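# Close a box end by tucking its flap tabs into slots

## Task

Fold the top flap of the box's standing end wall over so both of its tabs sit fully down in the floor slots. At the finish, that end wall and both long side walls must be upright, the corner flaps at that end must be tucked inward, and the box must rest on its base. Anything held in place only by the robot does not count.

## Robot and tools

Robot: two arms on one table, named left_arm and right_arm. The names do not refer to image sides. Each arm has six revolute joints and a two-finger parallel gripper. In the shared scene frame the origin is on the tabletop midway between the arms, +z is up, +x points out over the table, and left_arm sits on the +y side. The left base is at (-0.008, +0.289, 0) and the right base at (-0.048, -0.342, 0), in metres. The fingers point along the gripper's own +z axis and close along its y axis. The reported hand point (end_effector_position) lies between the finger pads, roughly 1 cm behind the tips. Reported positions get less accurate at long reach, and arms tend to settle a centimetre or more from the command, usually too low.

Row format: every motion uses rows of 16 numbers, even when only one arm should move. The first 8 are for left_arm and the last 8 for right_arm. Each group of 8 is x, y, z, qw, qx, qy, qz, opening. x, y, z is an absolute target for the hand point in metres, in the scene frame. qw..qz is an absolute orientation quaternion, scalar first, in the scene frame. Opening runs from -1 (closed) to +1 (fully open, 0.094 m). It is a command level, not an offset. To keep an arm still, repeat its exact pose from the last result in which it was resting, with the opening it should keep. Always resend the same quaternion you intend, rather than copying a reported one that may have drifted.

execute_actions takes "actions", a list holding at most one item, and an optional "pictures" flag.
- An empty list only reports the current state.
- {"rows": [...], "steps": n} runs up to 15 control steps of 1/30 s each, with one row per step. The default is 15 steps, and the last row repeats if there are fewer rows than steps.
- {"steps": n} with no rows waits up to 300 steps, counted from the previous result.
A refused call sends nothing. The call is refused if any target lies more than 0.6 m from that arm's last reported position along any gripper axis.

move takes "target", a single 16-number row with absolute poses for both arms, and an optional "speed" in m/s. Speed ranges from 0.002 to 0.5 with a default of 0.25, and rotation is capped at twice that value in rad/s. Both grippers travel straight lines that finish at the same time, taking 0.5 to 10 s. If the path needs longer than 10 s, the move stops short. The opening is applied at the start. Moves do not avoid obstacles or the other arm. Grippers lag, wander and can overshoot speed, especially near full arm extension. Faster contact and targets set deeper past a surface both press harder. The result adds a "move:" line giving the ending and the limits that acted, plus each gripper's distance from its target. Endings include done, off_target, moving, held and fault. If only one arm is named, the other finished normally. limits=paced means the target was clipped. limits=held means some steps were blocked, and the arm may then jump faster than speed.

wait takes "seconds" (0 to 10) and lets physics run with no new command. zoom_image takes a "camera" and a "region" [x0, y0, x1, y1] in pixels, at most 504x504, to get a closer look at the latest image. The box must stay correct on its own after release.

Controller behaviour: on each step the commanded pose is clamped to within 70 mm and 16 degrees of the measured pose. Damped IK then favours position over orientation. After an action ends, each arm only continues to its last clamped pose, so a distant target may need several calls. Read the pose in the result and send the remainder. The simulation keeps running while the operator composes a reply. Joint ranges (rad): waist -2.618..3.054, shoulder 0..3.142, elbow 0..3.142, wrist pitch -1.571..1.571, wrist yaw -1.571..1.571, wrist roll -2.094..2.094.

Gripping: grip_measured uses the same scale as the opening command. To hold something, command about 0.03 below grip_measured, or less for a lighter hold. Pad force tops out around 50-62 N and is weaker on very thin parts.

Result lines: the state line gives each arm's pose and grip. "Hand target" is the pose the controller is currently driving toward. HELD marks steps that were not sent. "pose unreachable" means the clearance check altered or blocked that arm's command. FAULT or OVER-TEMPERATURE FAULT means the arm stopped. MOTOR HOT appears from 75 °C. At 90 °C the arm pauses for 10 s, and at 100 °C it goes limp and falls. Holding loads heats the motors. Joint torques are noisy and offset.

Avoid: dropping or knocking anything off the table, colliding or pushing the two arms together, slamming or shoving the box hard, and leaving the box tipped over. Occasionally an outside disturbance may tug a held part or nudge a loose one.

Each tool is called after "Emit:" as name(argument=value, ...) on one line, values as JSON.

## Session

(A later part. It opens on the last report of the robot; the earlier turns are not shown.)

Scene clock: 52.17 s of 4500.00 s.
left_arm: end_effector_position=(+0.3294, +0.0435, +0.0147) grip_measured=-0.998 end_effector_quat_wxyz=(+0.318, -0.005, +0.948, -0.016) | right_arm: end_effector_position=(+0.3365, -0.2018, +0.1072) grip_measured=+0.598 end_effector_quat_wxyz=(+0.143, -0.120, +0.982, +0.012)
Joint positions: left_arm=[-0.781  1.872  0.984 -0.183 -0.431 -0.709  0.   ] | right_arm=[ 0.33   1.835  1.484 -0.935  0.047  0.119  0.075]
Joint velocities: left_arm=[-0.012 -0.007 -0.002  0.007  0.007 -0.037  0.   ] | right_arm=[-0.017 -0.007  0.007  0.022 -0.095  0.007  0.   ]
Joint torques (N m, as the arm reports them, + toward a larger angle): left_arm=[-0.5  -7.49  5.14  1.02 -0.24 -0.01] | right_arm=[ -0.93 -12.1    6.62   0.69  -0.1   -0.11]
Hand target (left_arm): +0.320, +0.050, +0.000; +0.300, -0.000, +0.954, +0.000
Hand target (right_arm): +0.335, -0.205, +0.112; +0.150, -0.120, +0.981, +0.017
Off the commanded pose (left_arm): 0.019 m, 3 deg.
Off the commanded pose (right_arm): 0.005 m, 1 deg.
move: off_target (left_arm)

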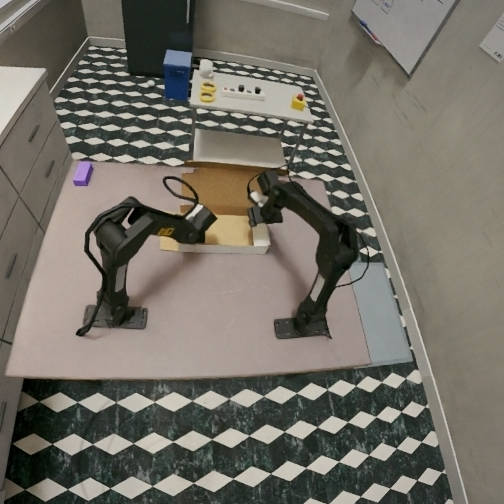

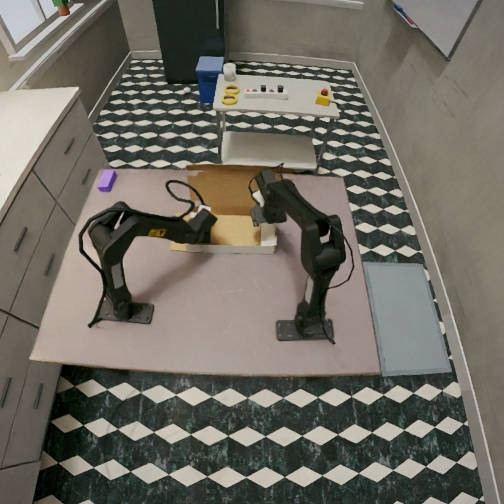

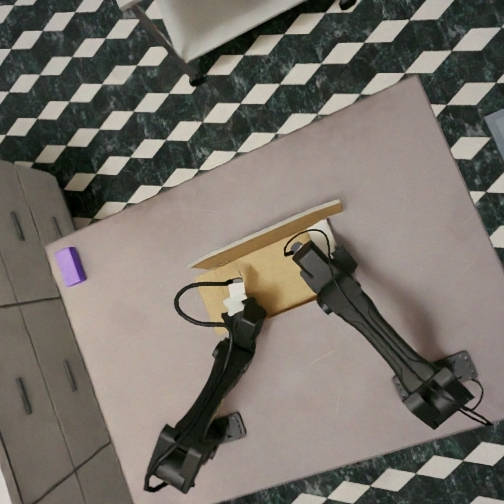

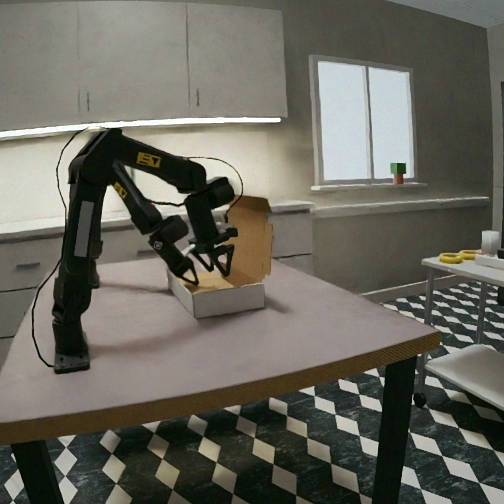

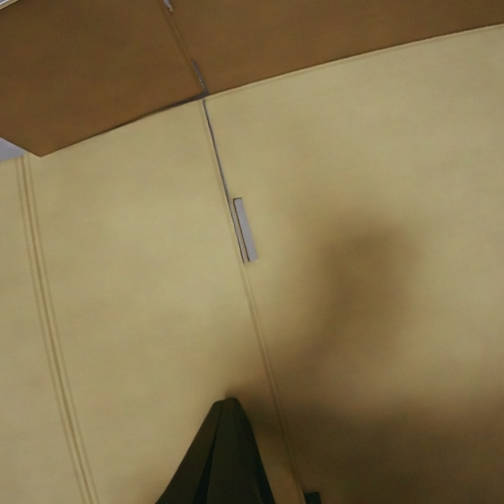

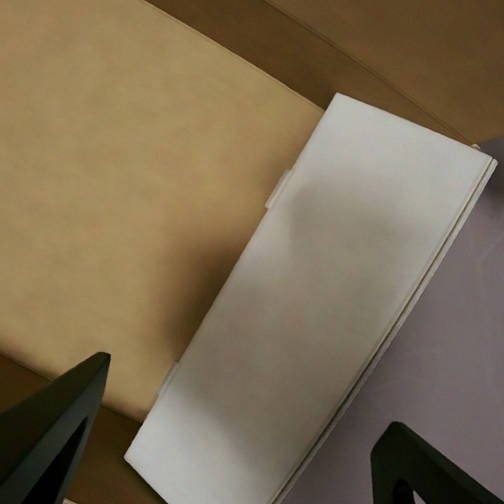

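Emit:
move(target=[0.32,0.05,0.0,0.30,0,0.953,0,-1,0.345,-0.212,0.085,0.15,0,0.989,0,0.8], speed=0.1)

Emit:
zoom_image(camera="cam_low", region=[130,170,290,330])

Scene clock: 58.37 s of 4500.00 s.
left_arm: end_effector_position=(+0.3294, +0.0435, +0.0147) grip_measured=-0.998 end_effector_quat_wxyz=(+0.318, -0.005, +0.948, -0.016) | right_arm: end_effector_position=(+0.3460, -0.2072, +0.0936) grip_measured=+0.798 end_effector_quat_wxyz=(+0.156, -0.009, +0.988, +0.007)
Joint positions: left_arm=[-0.781  1.872  0.984 -0.183 -0.431 -0.709  0.   ] | right_arm=[ 0.33   1.858  1.452 -0.867  0.095  0.337  0.084]
Joint velocities: left_arm=[ 0.007  0.007  0.002  0.022  0.037 -0.037 -0.001] | right_arm=[-0.012 -0.022 -0.007  0.095 -0.022 -0.081 -0.   ]
Joint torques (N m, as the arm reports them, + toward a larger angle): left_arm=[-0.47 -7.54  5.15  0.97 -0.25 -0.02] | right_arm=[-0.44 -9.47  6.65  0.74  0.16  0.05]
Hand target (left_arm): +0.320, +0.050, +0.000; +0.300, -0.000, +0.954, +0.000
Hand target (right_arm): +0.345, -0.212, +0.085; +0.149, -0.000, +0.989, -0.000
Off the commanded pose (left_arm): 0.019 m, 3 deg.
Off the commanded pose (right_arm): 0.010 m, 1 deg.
After step 90, 1.60 s passed at rest.
move: off_target (left_arm)

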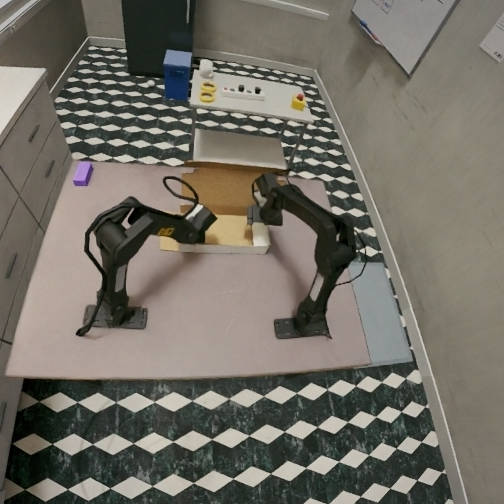

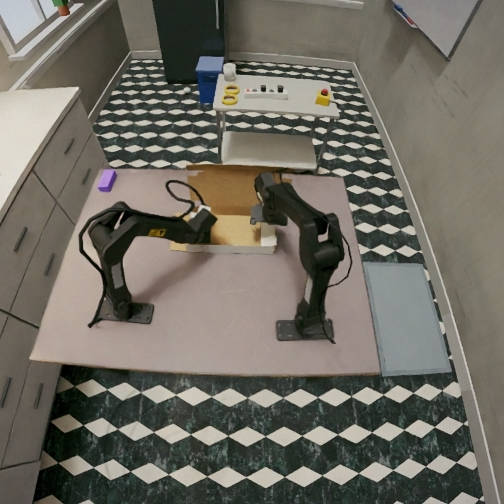

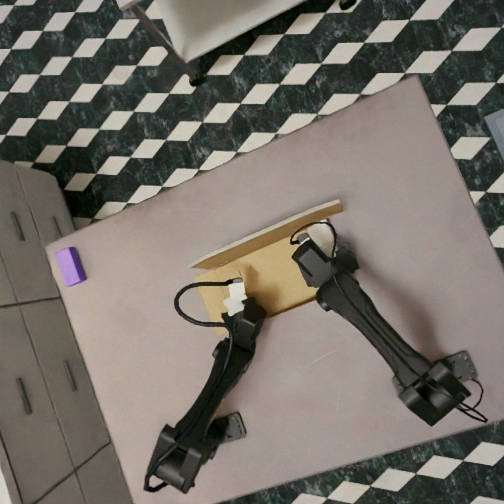

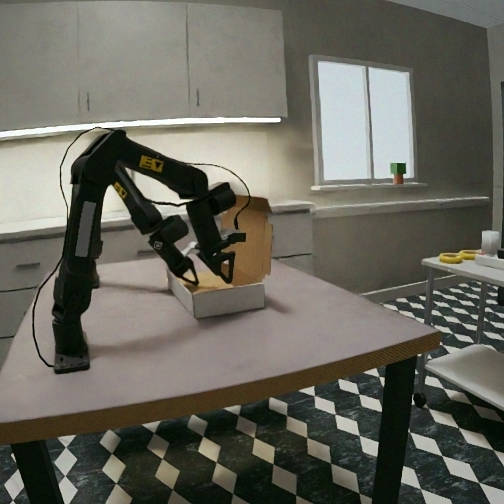

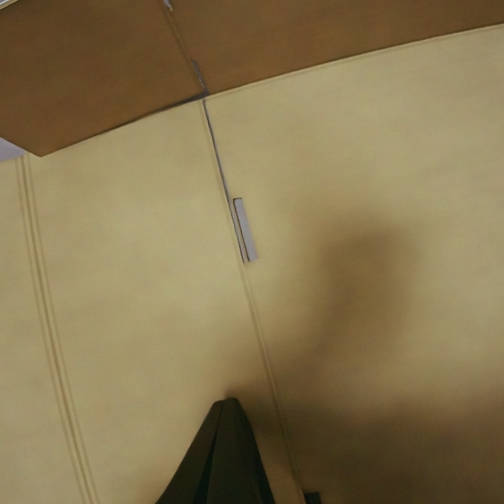

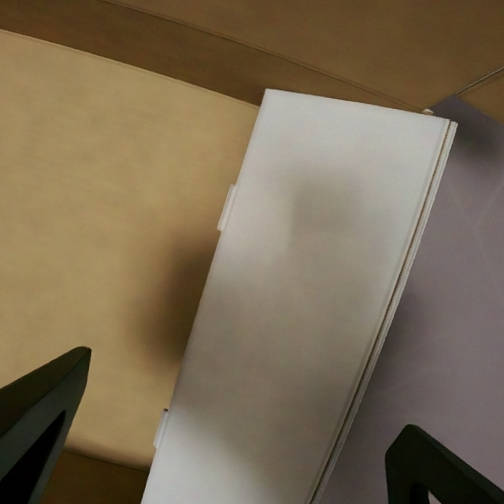

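Region (130, 170, 290, 330) of cam_low's 504x504 image, scaled by 3.150, with more detail than that image has.

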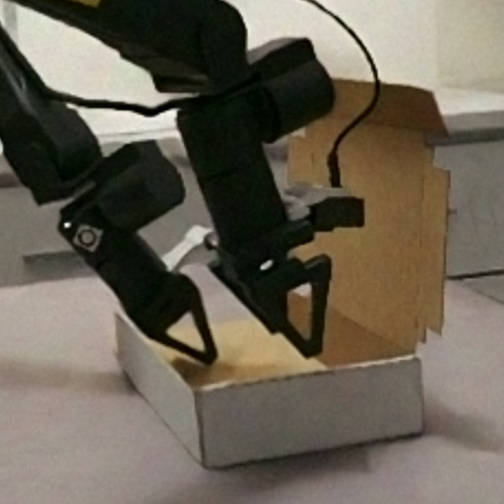

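Emit:
move(target=[0.32,0.05,0.0,0.30,0,0.953,0,-1,0.357,-0.215,0.015,0.15,0,0.989,0,0.8], speed=0.05)

Emit:
move(target=[0.32,0.05,0.0,0.30,0,0.953,0,-1,0.357,-0.222,0.015,0.15,0,0.989,0,-0.8], speed=0.02)

Emit:
zoom_image(camera="cam_low", region=[130,170,290,330])

Scene clock: 69.50 s of 4500.00 s.
left_arm: end_effector_position=(+0.3294, +0.0435, +0.0147) grip_measured=-0.998 end_effector_quat_wxyz=(+0.318, -0.005, +0.948, -0.016) | right_arm: end_effector_position=(+0.3589, -0.2088, +0.0218) grip_measured=+0.798 end_effector_quat_wxyz=(+0.155, -0.001, +0.988, +0.006)
Joint positions: left_arm=[-0.781  1.872  0.984 -0.183 -0.431 -0.709  0.   ] | right_arm=[ 0.316  1.979  1.321 -0.615  0.095  0.338  0.084]
Joint velocities: left_arm=[-0.007  0.012  0.022 -0.066  0.037  0.022 -0.001] | right_arm=[ 0.007  0.007 -0.002  0.007 -0.022  0.007  0.   ]
Joint torques (N m, as the arm reports them, + toward a larger angle): left_arm=[-0.49 -7.48  5.14  0.99 -0.25 -0.03] | right_arm=[ -0.92 -10.46   6.28   0.73   0.11  -0.11]
Hand target (left_arm): +0.320, +0.050, +0.000; +0.300, -0.000, +0.954, +0.000
Hand target (right_arm): +0.357, -0.215, +0.015; +0.150, +0.000, +0.989, +0.000
Off the commanded pose (left_arm): 0.019 m, 3 deg.
Off the commanded pose (right_arm): 0.009 m, 1 deg.
After step 90, 6.07 s passed at rest.
move: off_target (left_arm)

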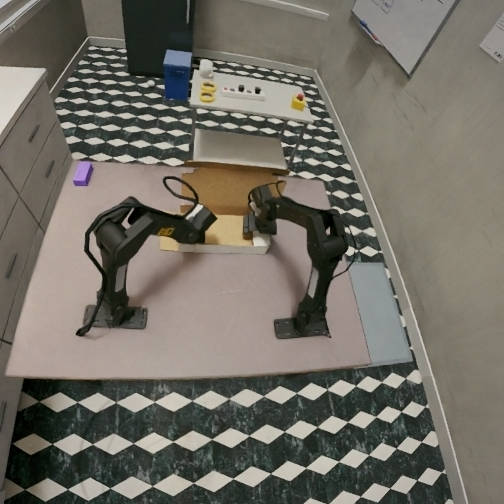

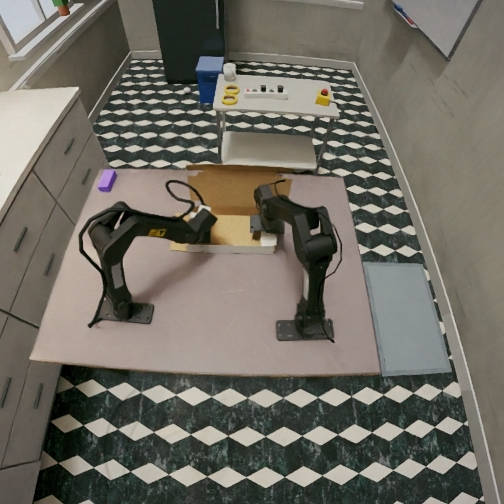

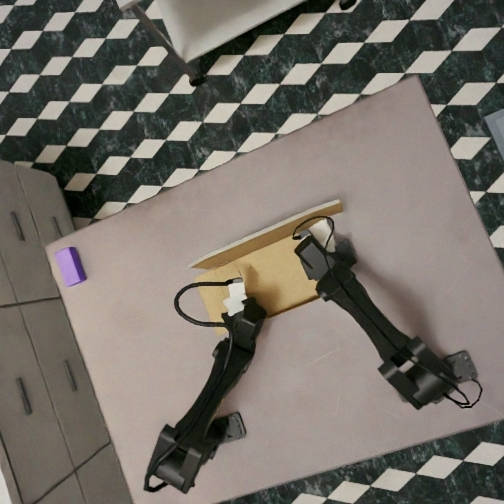

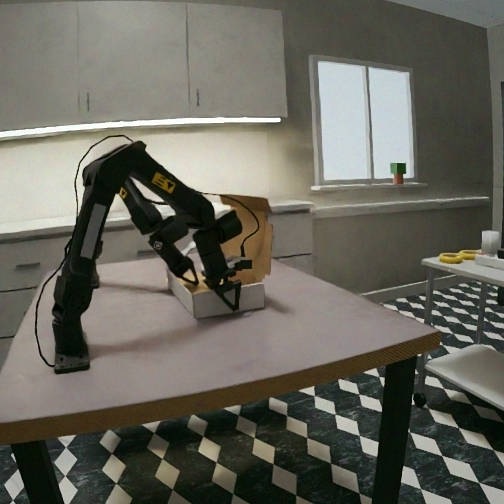

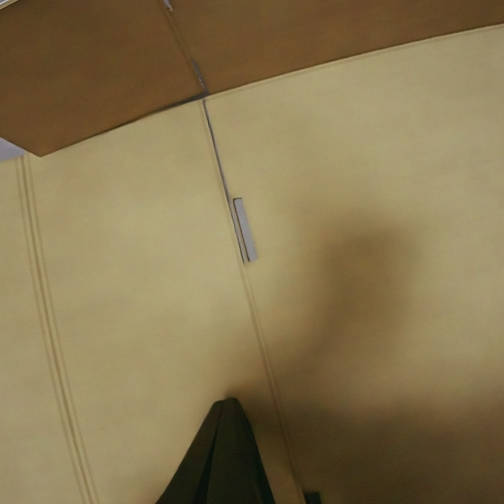

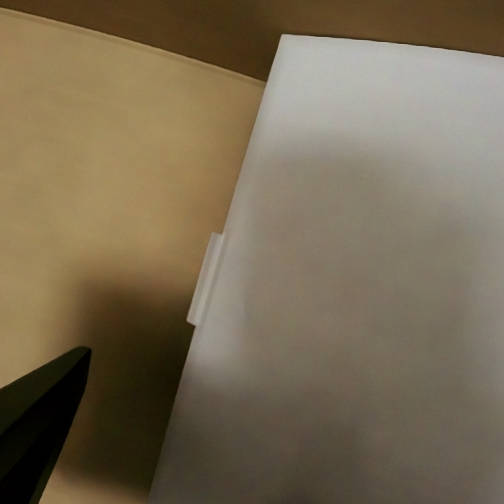

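Scene clock: 70.97 s of 4500.00 s.
left_arm: end_effector_position=(+0.3297, +0.0439, +0.0137) grip_measured=-0.998 end_effector_quat_wxyz=(+0.318, -0.005, +0.948, -0.015) | right_arm: end_effector_position=(+0.3595, -0.2148, +0.0214) grip_measured=-0.797 end_effector_quat_wxyz=(+0.153, -0.002, +0.988, +0.004)
Joint positions: left_arm=[-0.781  1.876  0.984 -0.181 -0.434 -0.709  0.   ] | right_arm=[ 0.301  1.979  1.321 -0.62   0.093  0.322  0.01 ]
Joint velocities: left_arm=[-0.022  0.002 -0.017 -0.022  0.007 -0.022 -0.002] | right_arm=[ 0.012 -0.002 -0.007 -0.051 -0.051 -0.007  0.   ]
Joint torques (N m, as the arm reports them, + toward a larger angle): left_arm=[-0.48 -7.84  5.03  0.96 -0.21 -0.01] | right_arm=[ -1.17 -11.19   5.21   0.81   0.08  -0.12]
Hand target (left_arm): +0.320, +0.050, +0.000; +0.300, -0.000, +0.954, +0.000
Hand target (right_arm): +0.357, -0.222, +0.015; +0.150, -0.000, +0.989, -0.000
Off the commanded pose (left_arm): 0.018 m, 3 deg.
Off the commanded pose (right_arm): 0.010 m, 1 deg.
move: off_target (left_arm)

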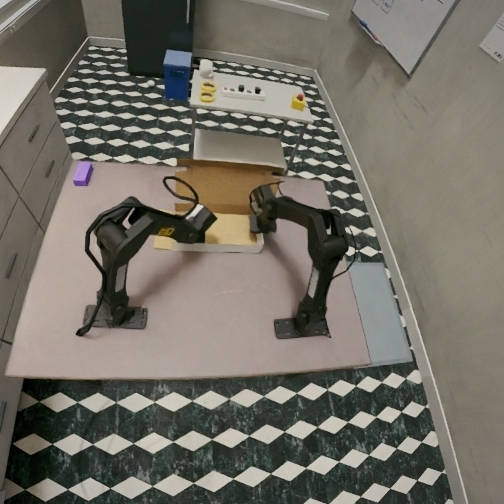

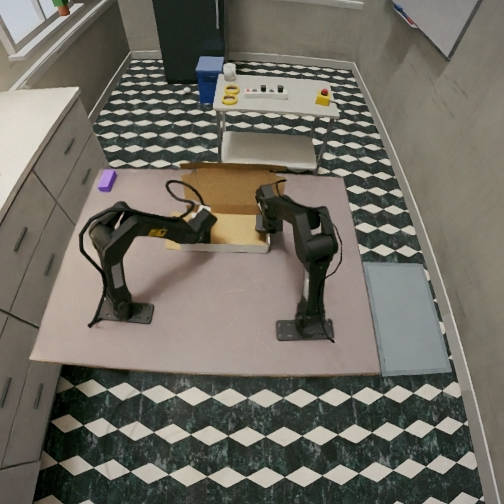

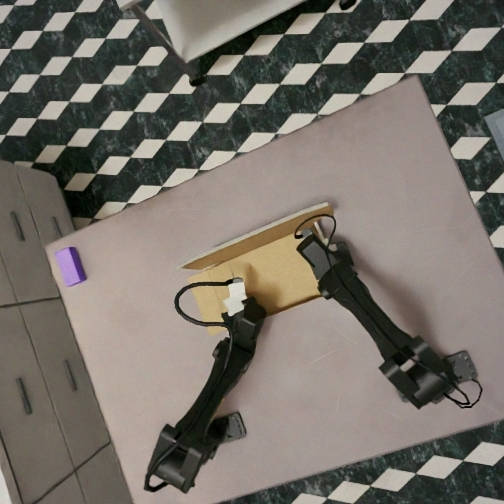

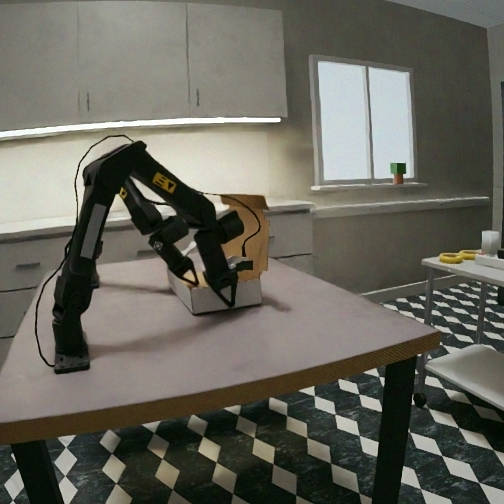

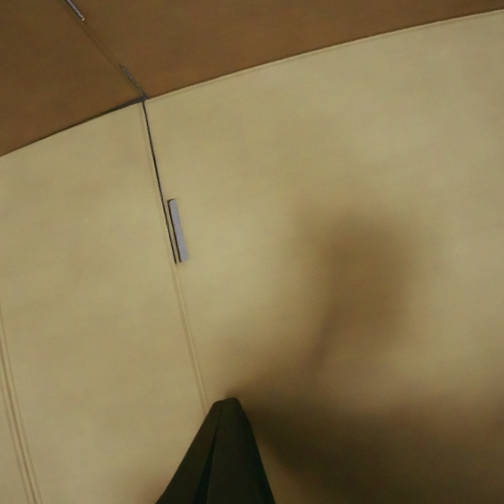

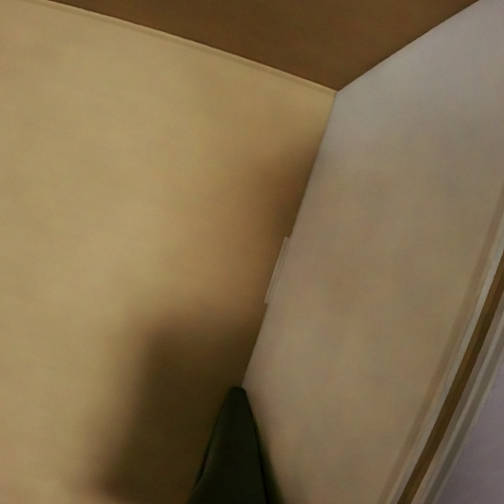

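Region (130, 170, 290, 330) of cam_low's 504x504 image, scaled by 3.150, with more detail than that image has.

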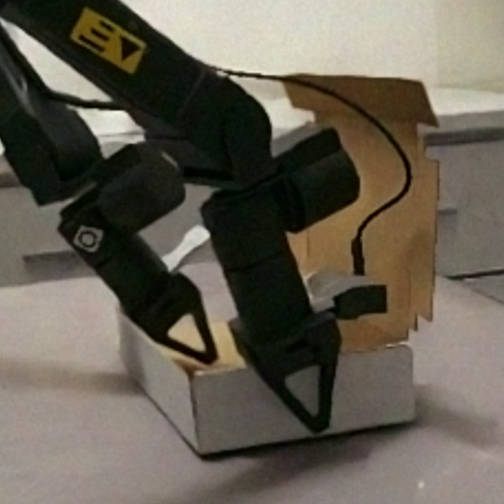

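Tab is entering. Close more, then release and press the ridge.

Emit:
move(target=[0.32,0.05,0.0,0.30,0,0.953,0,-1,0.359,-0.215,0.015,0.15,0,0.989,0,-0.93], speed=0.02)

Emit:
move(target=[0.32,0.05,0.0,0.30,0,0.953,0,-1,0.359,-0.215,0.02,0.15,0,0.989,0,0.3])

Emit:
move(target=[0.32,0.05,0.0,0.30,0,0.953,0,-1,0.35,-0.215,0.12,0.15,0,0.989,0,0.3], speed=0.12)

Emit:
move(target=[0.32,0.05,0.0,0.30,0,0.953,0,-1,0.345,-0.185,0.115,0,0.643,0.766,0,0.3])

Scene clock: 76.63 s of 4500.00 s.
left_arm: end_effector_position=(+0.3300, +0.0436, +0.0140) grip_measured=-0.998 end_effector_quat_wxyz=(+0.319, -0.006, +0.948, -0.015) | right_arm: end_effector_position=(+0.3586, -0.2164, +0.0185) grip_measured=-0.908 end_effector_quat_wxyz=(+0.149, -0.004, +0.989, -0.001)
Joint positions: left_arm=[-0.781  1.876  0.984 -0.179 -0.434 -0.709  0.   ] | right_arm=[ 0.301  1.986  1.321 -0.623  0.1    0.318  0.004]
Joint velocities: left_arm=[-0.007  0.002  0.027 -0.022 -0.022  0.007 -0.001] | right_arm=[ 0.007 -0.012 -0.012  0.051  0.051 -0.081  0.   ]
Joint torques (N m, as the arm reports them, + toward a larger angle): left_arm=[-0.51 -7.79  5.04  0.95 -0.25 -0.01] | right_arm=[  0.29 -10.52   7.31   0.75   0.05   0.08]
Hand target (left_arm): +0.320, +0.050, +0.000; +0.300, -0.000, +0.954, -0.000
Hand target (right_arm): +0.359, -0.215, +0.015; +0.150, -0.000, +0.989, +0.000
Off the commanded pose (left_arm): 0.018 m, 3 deg.
Off the commanded pose (right_arm): 0.004 m, 0 deg.
After step 90, 1.20 s passed at rest.
move: off_target (left_arm)

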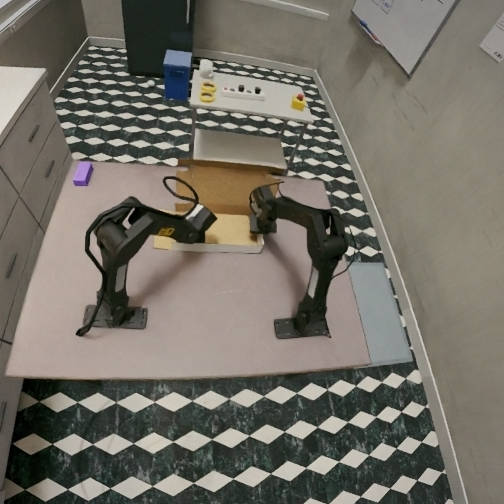

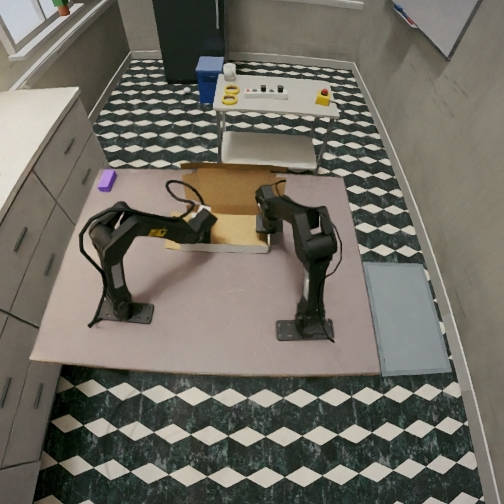

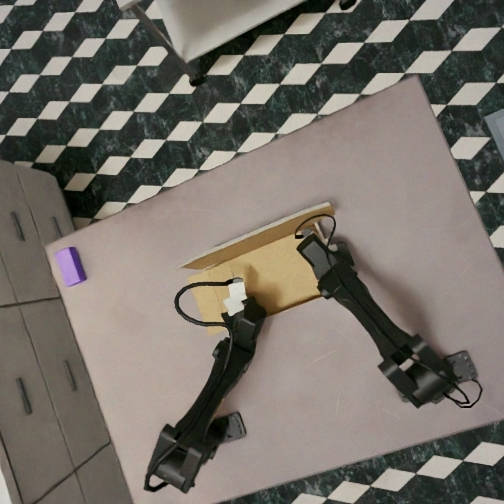

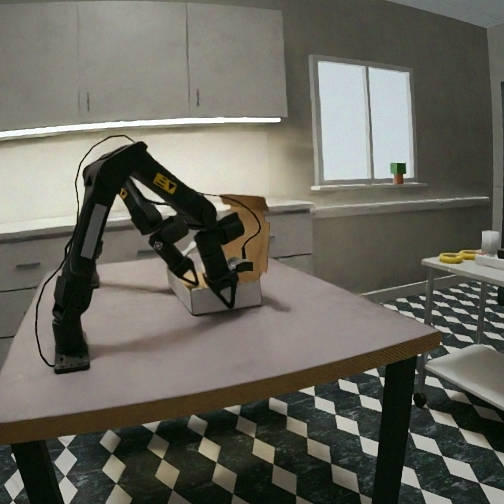

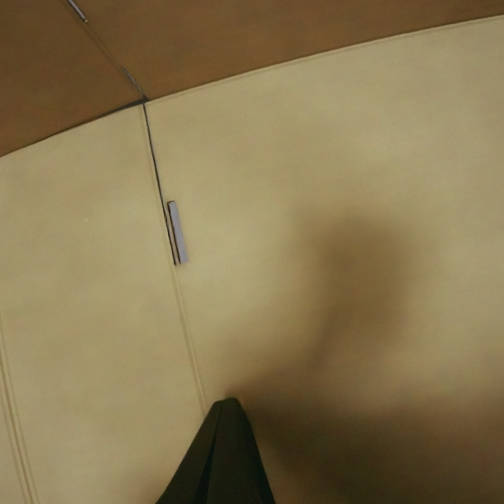

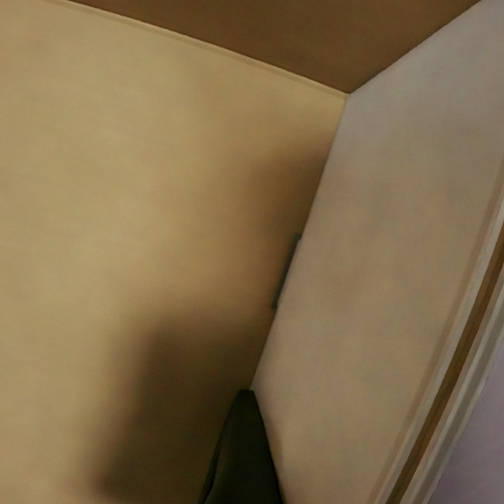

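Scene clock: 77.33 s of 4500.00 s.
left_arm: end_effector_position=(+0.3300, +0.0436, +0.0140) grip_measured=-0.998 end_effector_quat_wxyz=(+0.319, -0.006, +0.948, -0.015) | right_arm: end_effector_position=(+0.3586, -0.2164, +0.0185) grip_measured=+0.298 end_effector_quat_wxyz=(+0.149, -0.003, +0.989, -0.001)
Joint positions: left_arm=[-0.781  1.876  0.984 -0.179 -0.434 -0.709  0.   ] | right_arm=[ 0.301  1.986  1.321 -0.623  0.1    0.319  0.061]
Joint velocities: left_arm=[-0.012  0.012 -0.012 -0.022 -0.066 -0.037 -0.001] | right_arm=[ 0.002 -0.007  0.002  0.037  0.007 -0.081 -0.001]
Joint torques (N m, as the arm reports them, + toward a larger angle): left_arm=[-0.46 -7.76  5.16  0.95 -0.24 -0.01] | right_arm=[  0.28 -11.23   8.31   0.57   0.05   0.06]
Hand target (left_arm): +0.320, +0.050, +0.000; +0.300, -0.000, +0.954, +0.000
Hand target (right_arm): +0.359, -0.215, +0.020; +0.150, +0.000, +0.989, -0.000
Off the commanded pose (left_arm): 0.018 m, 3 deg.
Off the commanded pose (right_arm): 0.002 m, 0 deg.
move: off_target (left_arm)

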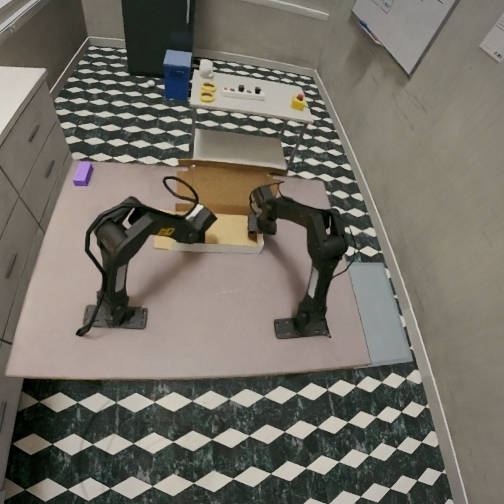

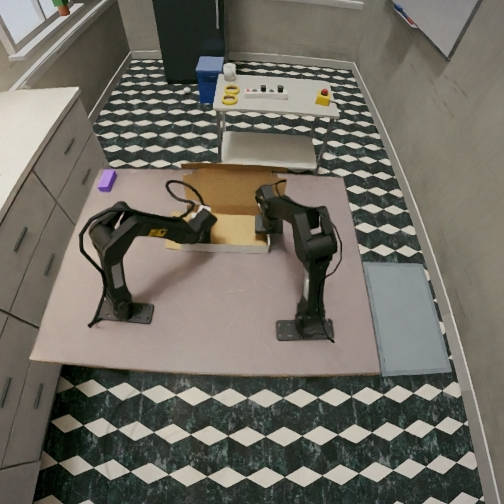

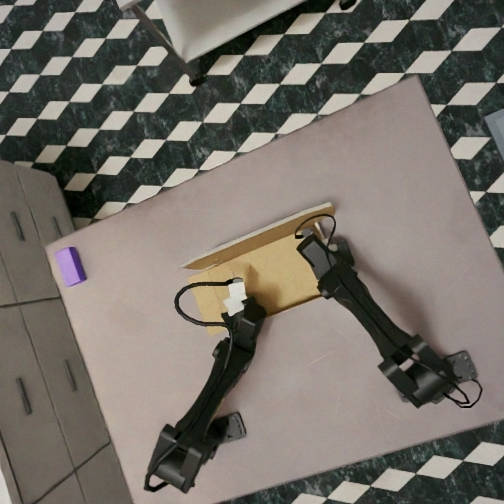

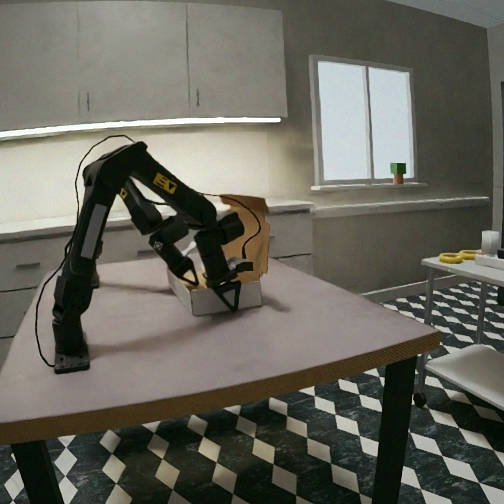

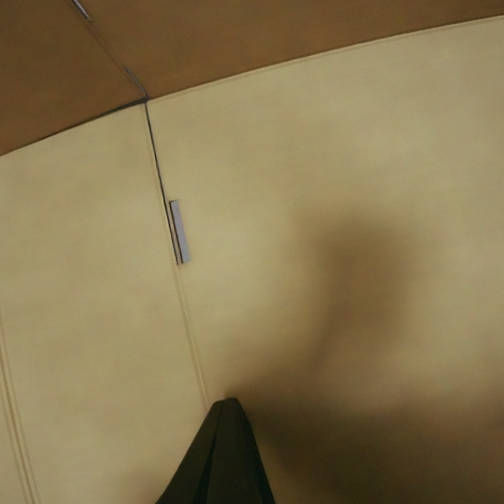

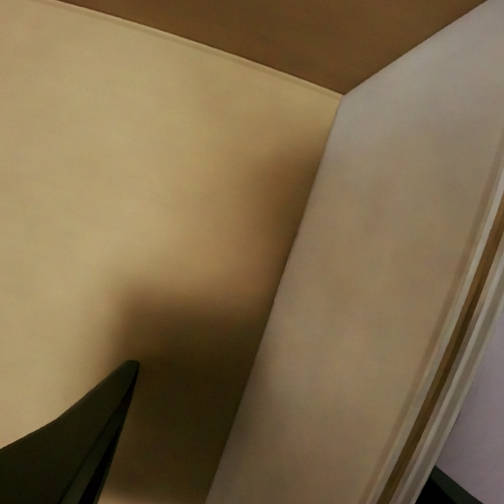

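Scene clock: 78.80 s of 4500.00 s.
left_arm: end_effector_position=(+0.3300, +0.0436, +0.0140) grip_measured=-0.998 end_effector_quat_wxyz=(+0.319, -0.006, +0.948, -0.015) | right_arm: end_effector_position=(+0.3480, -0.2201, +0.1067) grip_measured=+0.298 end_effector_quat_wxyz=(+0.137, +0.000, +0.991, -0.005)
Joint positions: left_arm=[-0.781  1.876  0.984 -0.179 -0.434 -0.709  0.   ] | right_arm=[ 0.301  1.879  1.544 -0.978  0.1    0.327  0.061]
Joint velocities: left_arm=[-0.017  0.007 -0.012  0.037 -0.022 -0.022 -0.001] | right_arm=[ 0.002  0.012 -0.007  0.037 -0.007  0.066 -0.   ]
Joint torques (N m, as the arm reports them, + toward a larger angle): left_arm=[-0.56 -7.77  5.07  0.95 -0.23 -0.01] | right_arm=[  1.05 -11.81  10.92   0.42   0.08   0.06]
Hand target (left_arm): +0.320, +0.050, +0.000; +0.300, -0.000, +0.954, +0.000
Hand target (right_arm): +0.350, -0.215, +0.120; +0.150, -0.000, +0.989, +0.000
Off the commanded pose (left_arm): 0.018 m, 3 deg.
Off the commanded pose (right_arm): 0.014 m, 2 deg.
move: off_target (left_arm, right_arm)

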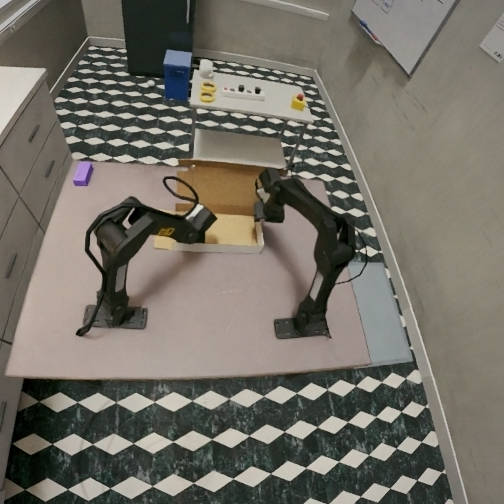

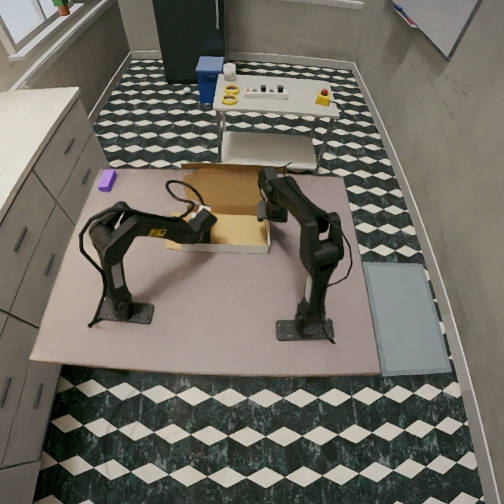

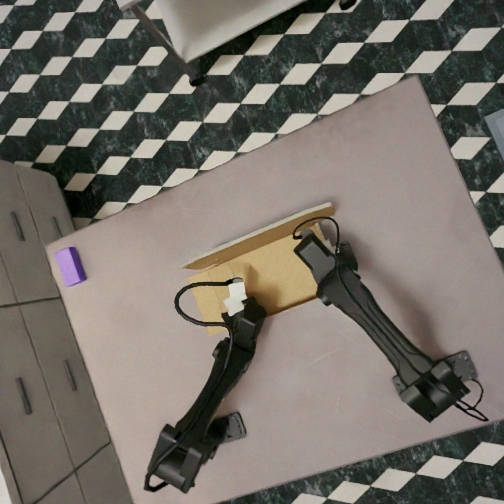

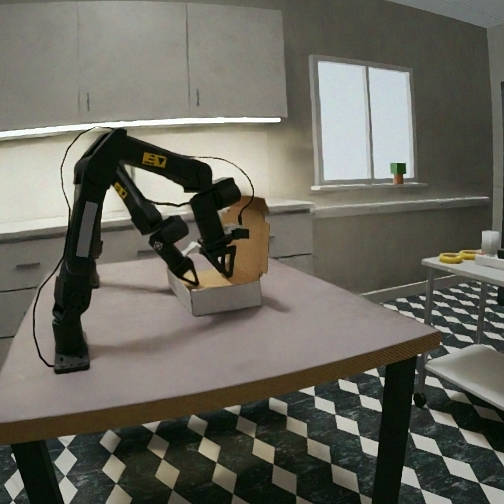

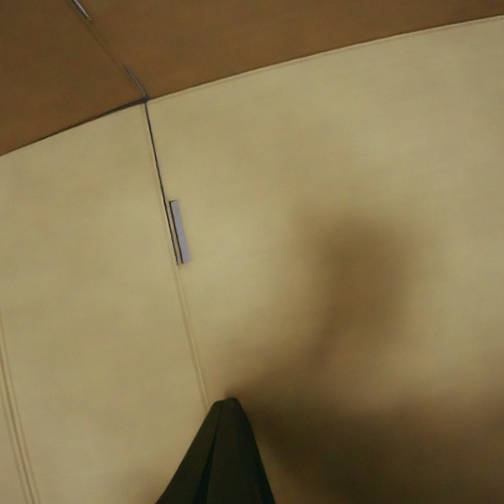

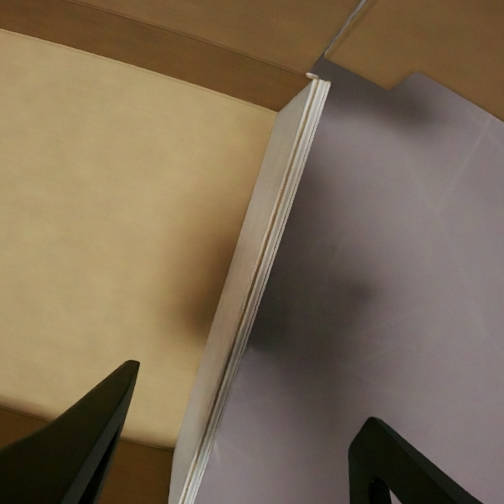

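Scene clock: 82.23 s of 4500.00 s.
left_arm: end_effector_position=(+0.3300, +0.0436, +0.0140) grip_measured=-0.998 end_effector_quat_wxyz=(+0.319, -0.006, +0.948, -0.015) | right_arm: end_effector_position=(+0.3438, -0.1882, +0.1115) grip_measured=+0.298 end_effector_quat_wxyz=(+0.001, +0.640, +0.768, +0.002)
Joint positions: left_arm=[-0.781  1.876  0.984 -0.179 -0.434 -0.709  0.   ] | right_arm=[ 0.334  2.171  2.024 -1.42   0.     1.762  0.061]
Joint velocities: left_arm=[-0.017  0.002 -0.022  0.007 -0.022  0.007 -0.   ] | right_arm=[-0.007 -0.002  0.012 -0.051  0.066 -0.007 -0.002]
Joint torques (N m, as the arm reports them, + toward a larger angle): left_arm=[-0.63 -7.73  5.14  0.98 -0.24 -0.02] | right_arm=[  0.45 -11.8   10.55  -0.13  -0.06   0.06]
Hand target (left_arm): +0.320, +0.050, +0.000; +0.300, -0.000, +0.954, +0.000
Hand target (right_arm): +0.345, -0.185, +0.114; -0.001, +0.643, +0.766, +0.002
Off the commanded pose (left_arm): 0.018 m, 3 deg.
Off the commanded pose (right_arm): 0.005 m, 0 deg.
move: off_target (left_arm)

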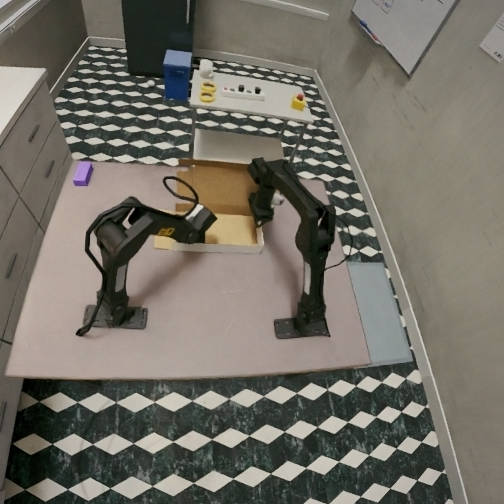

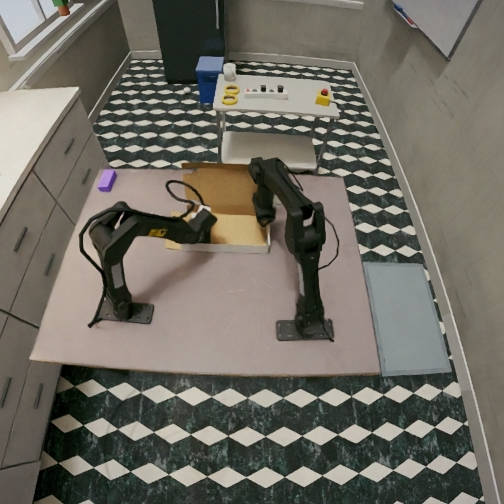

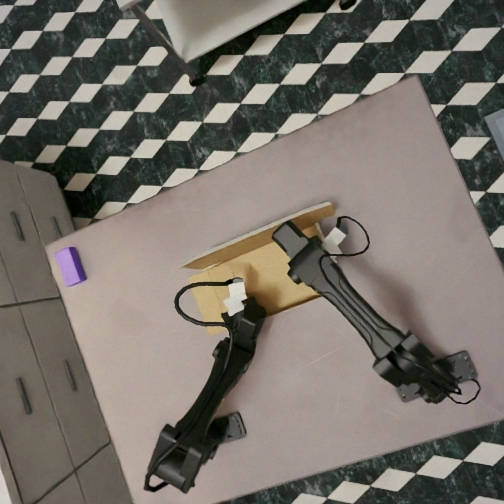

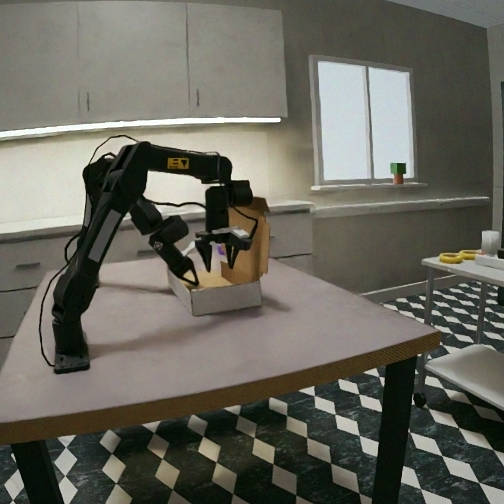

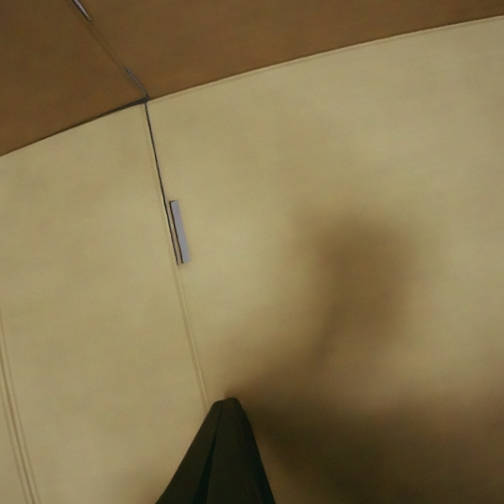

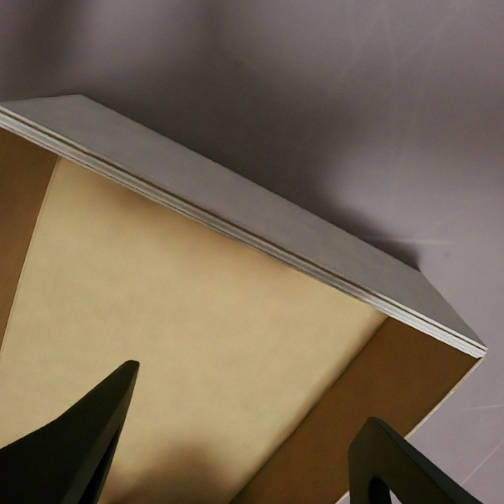

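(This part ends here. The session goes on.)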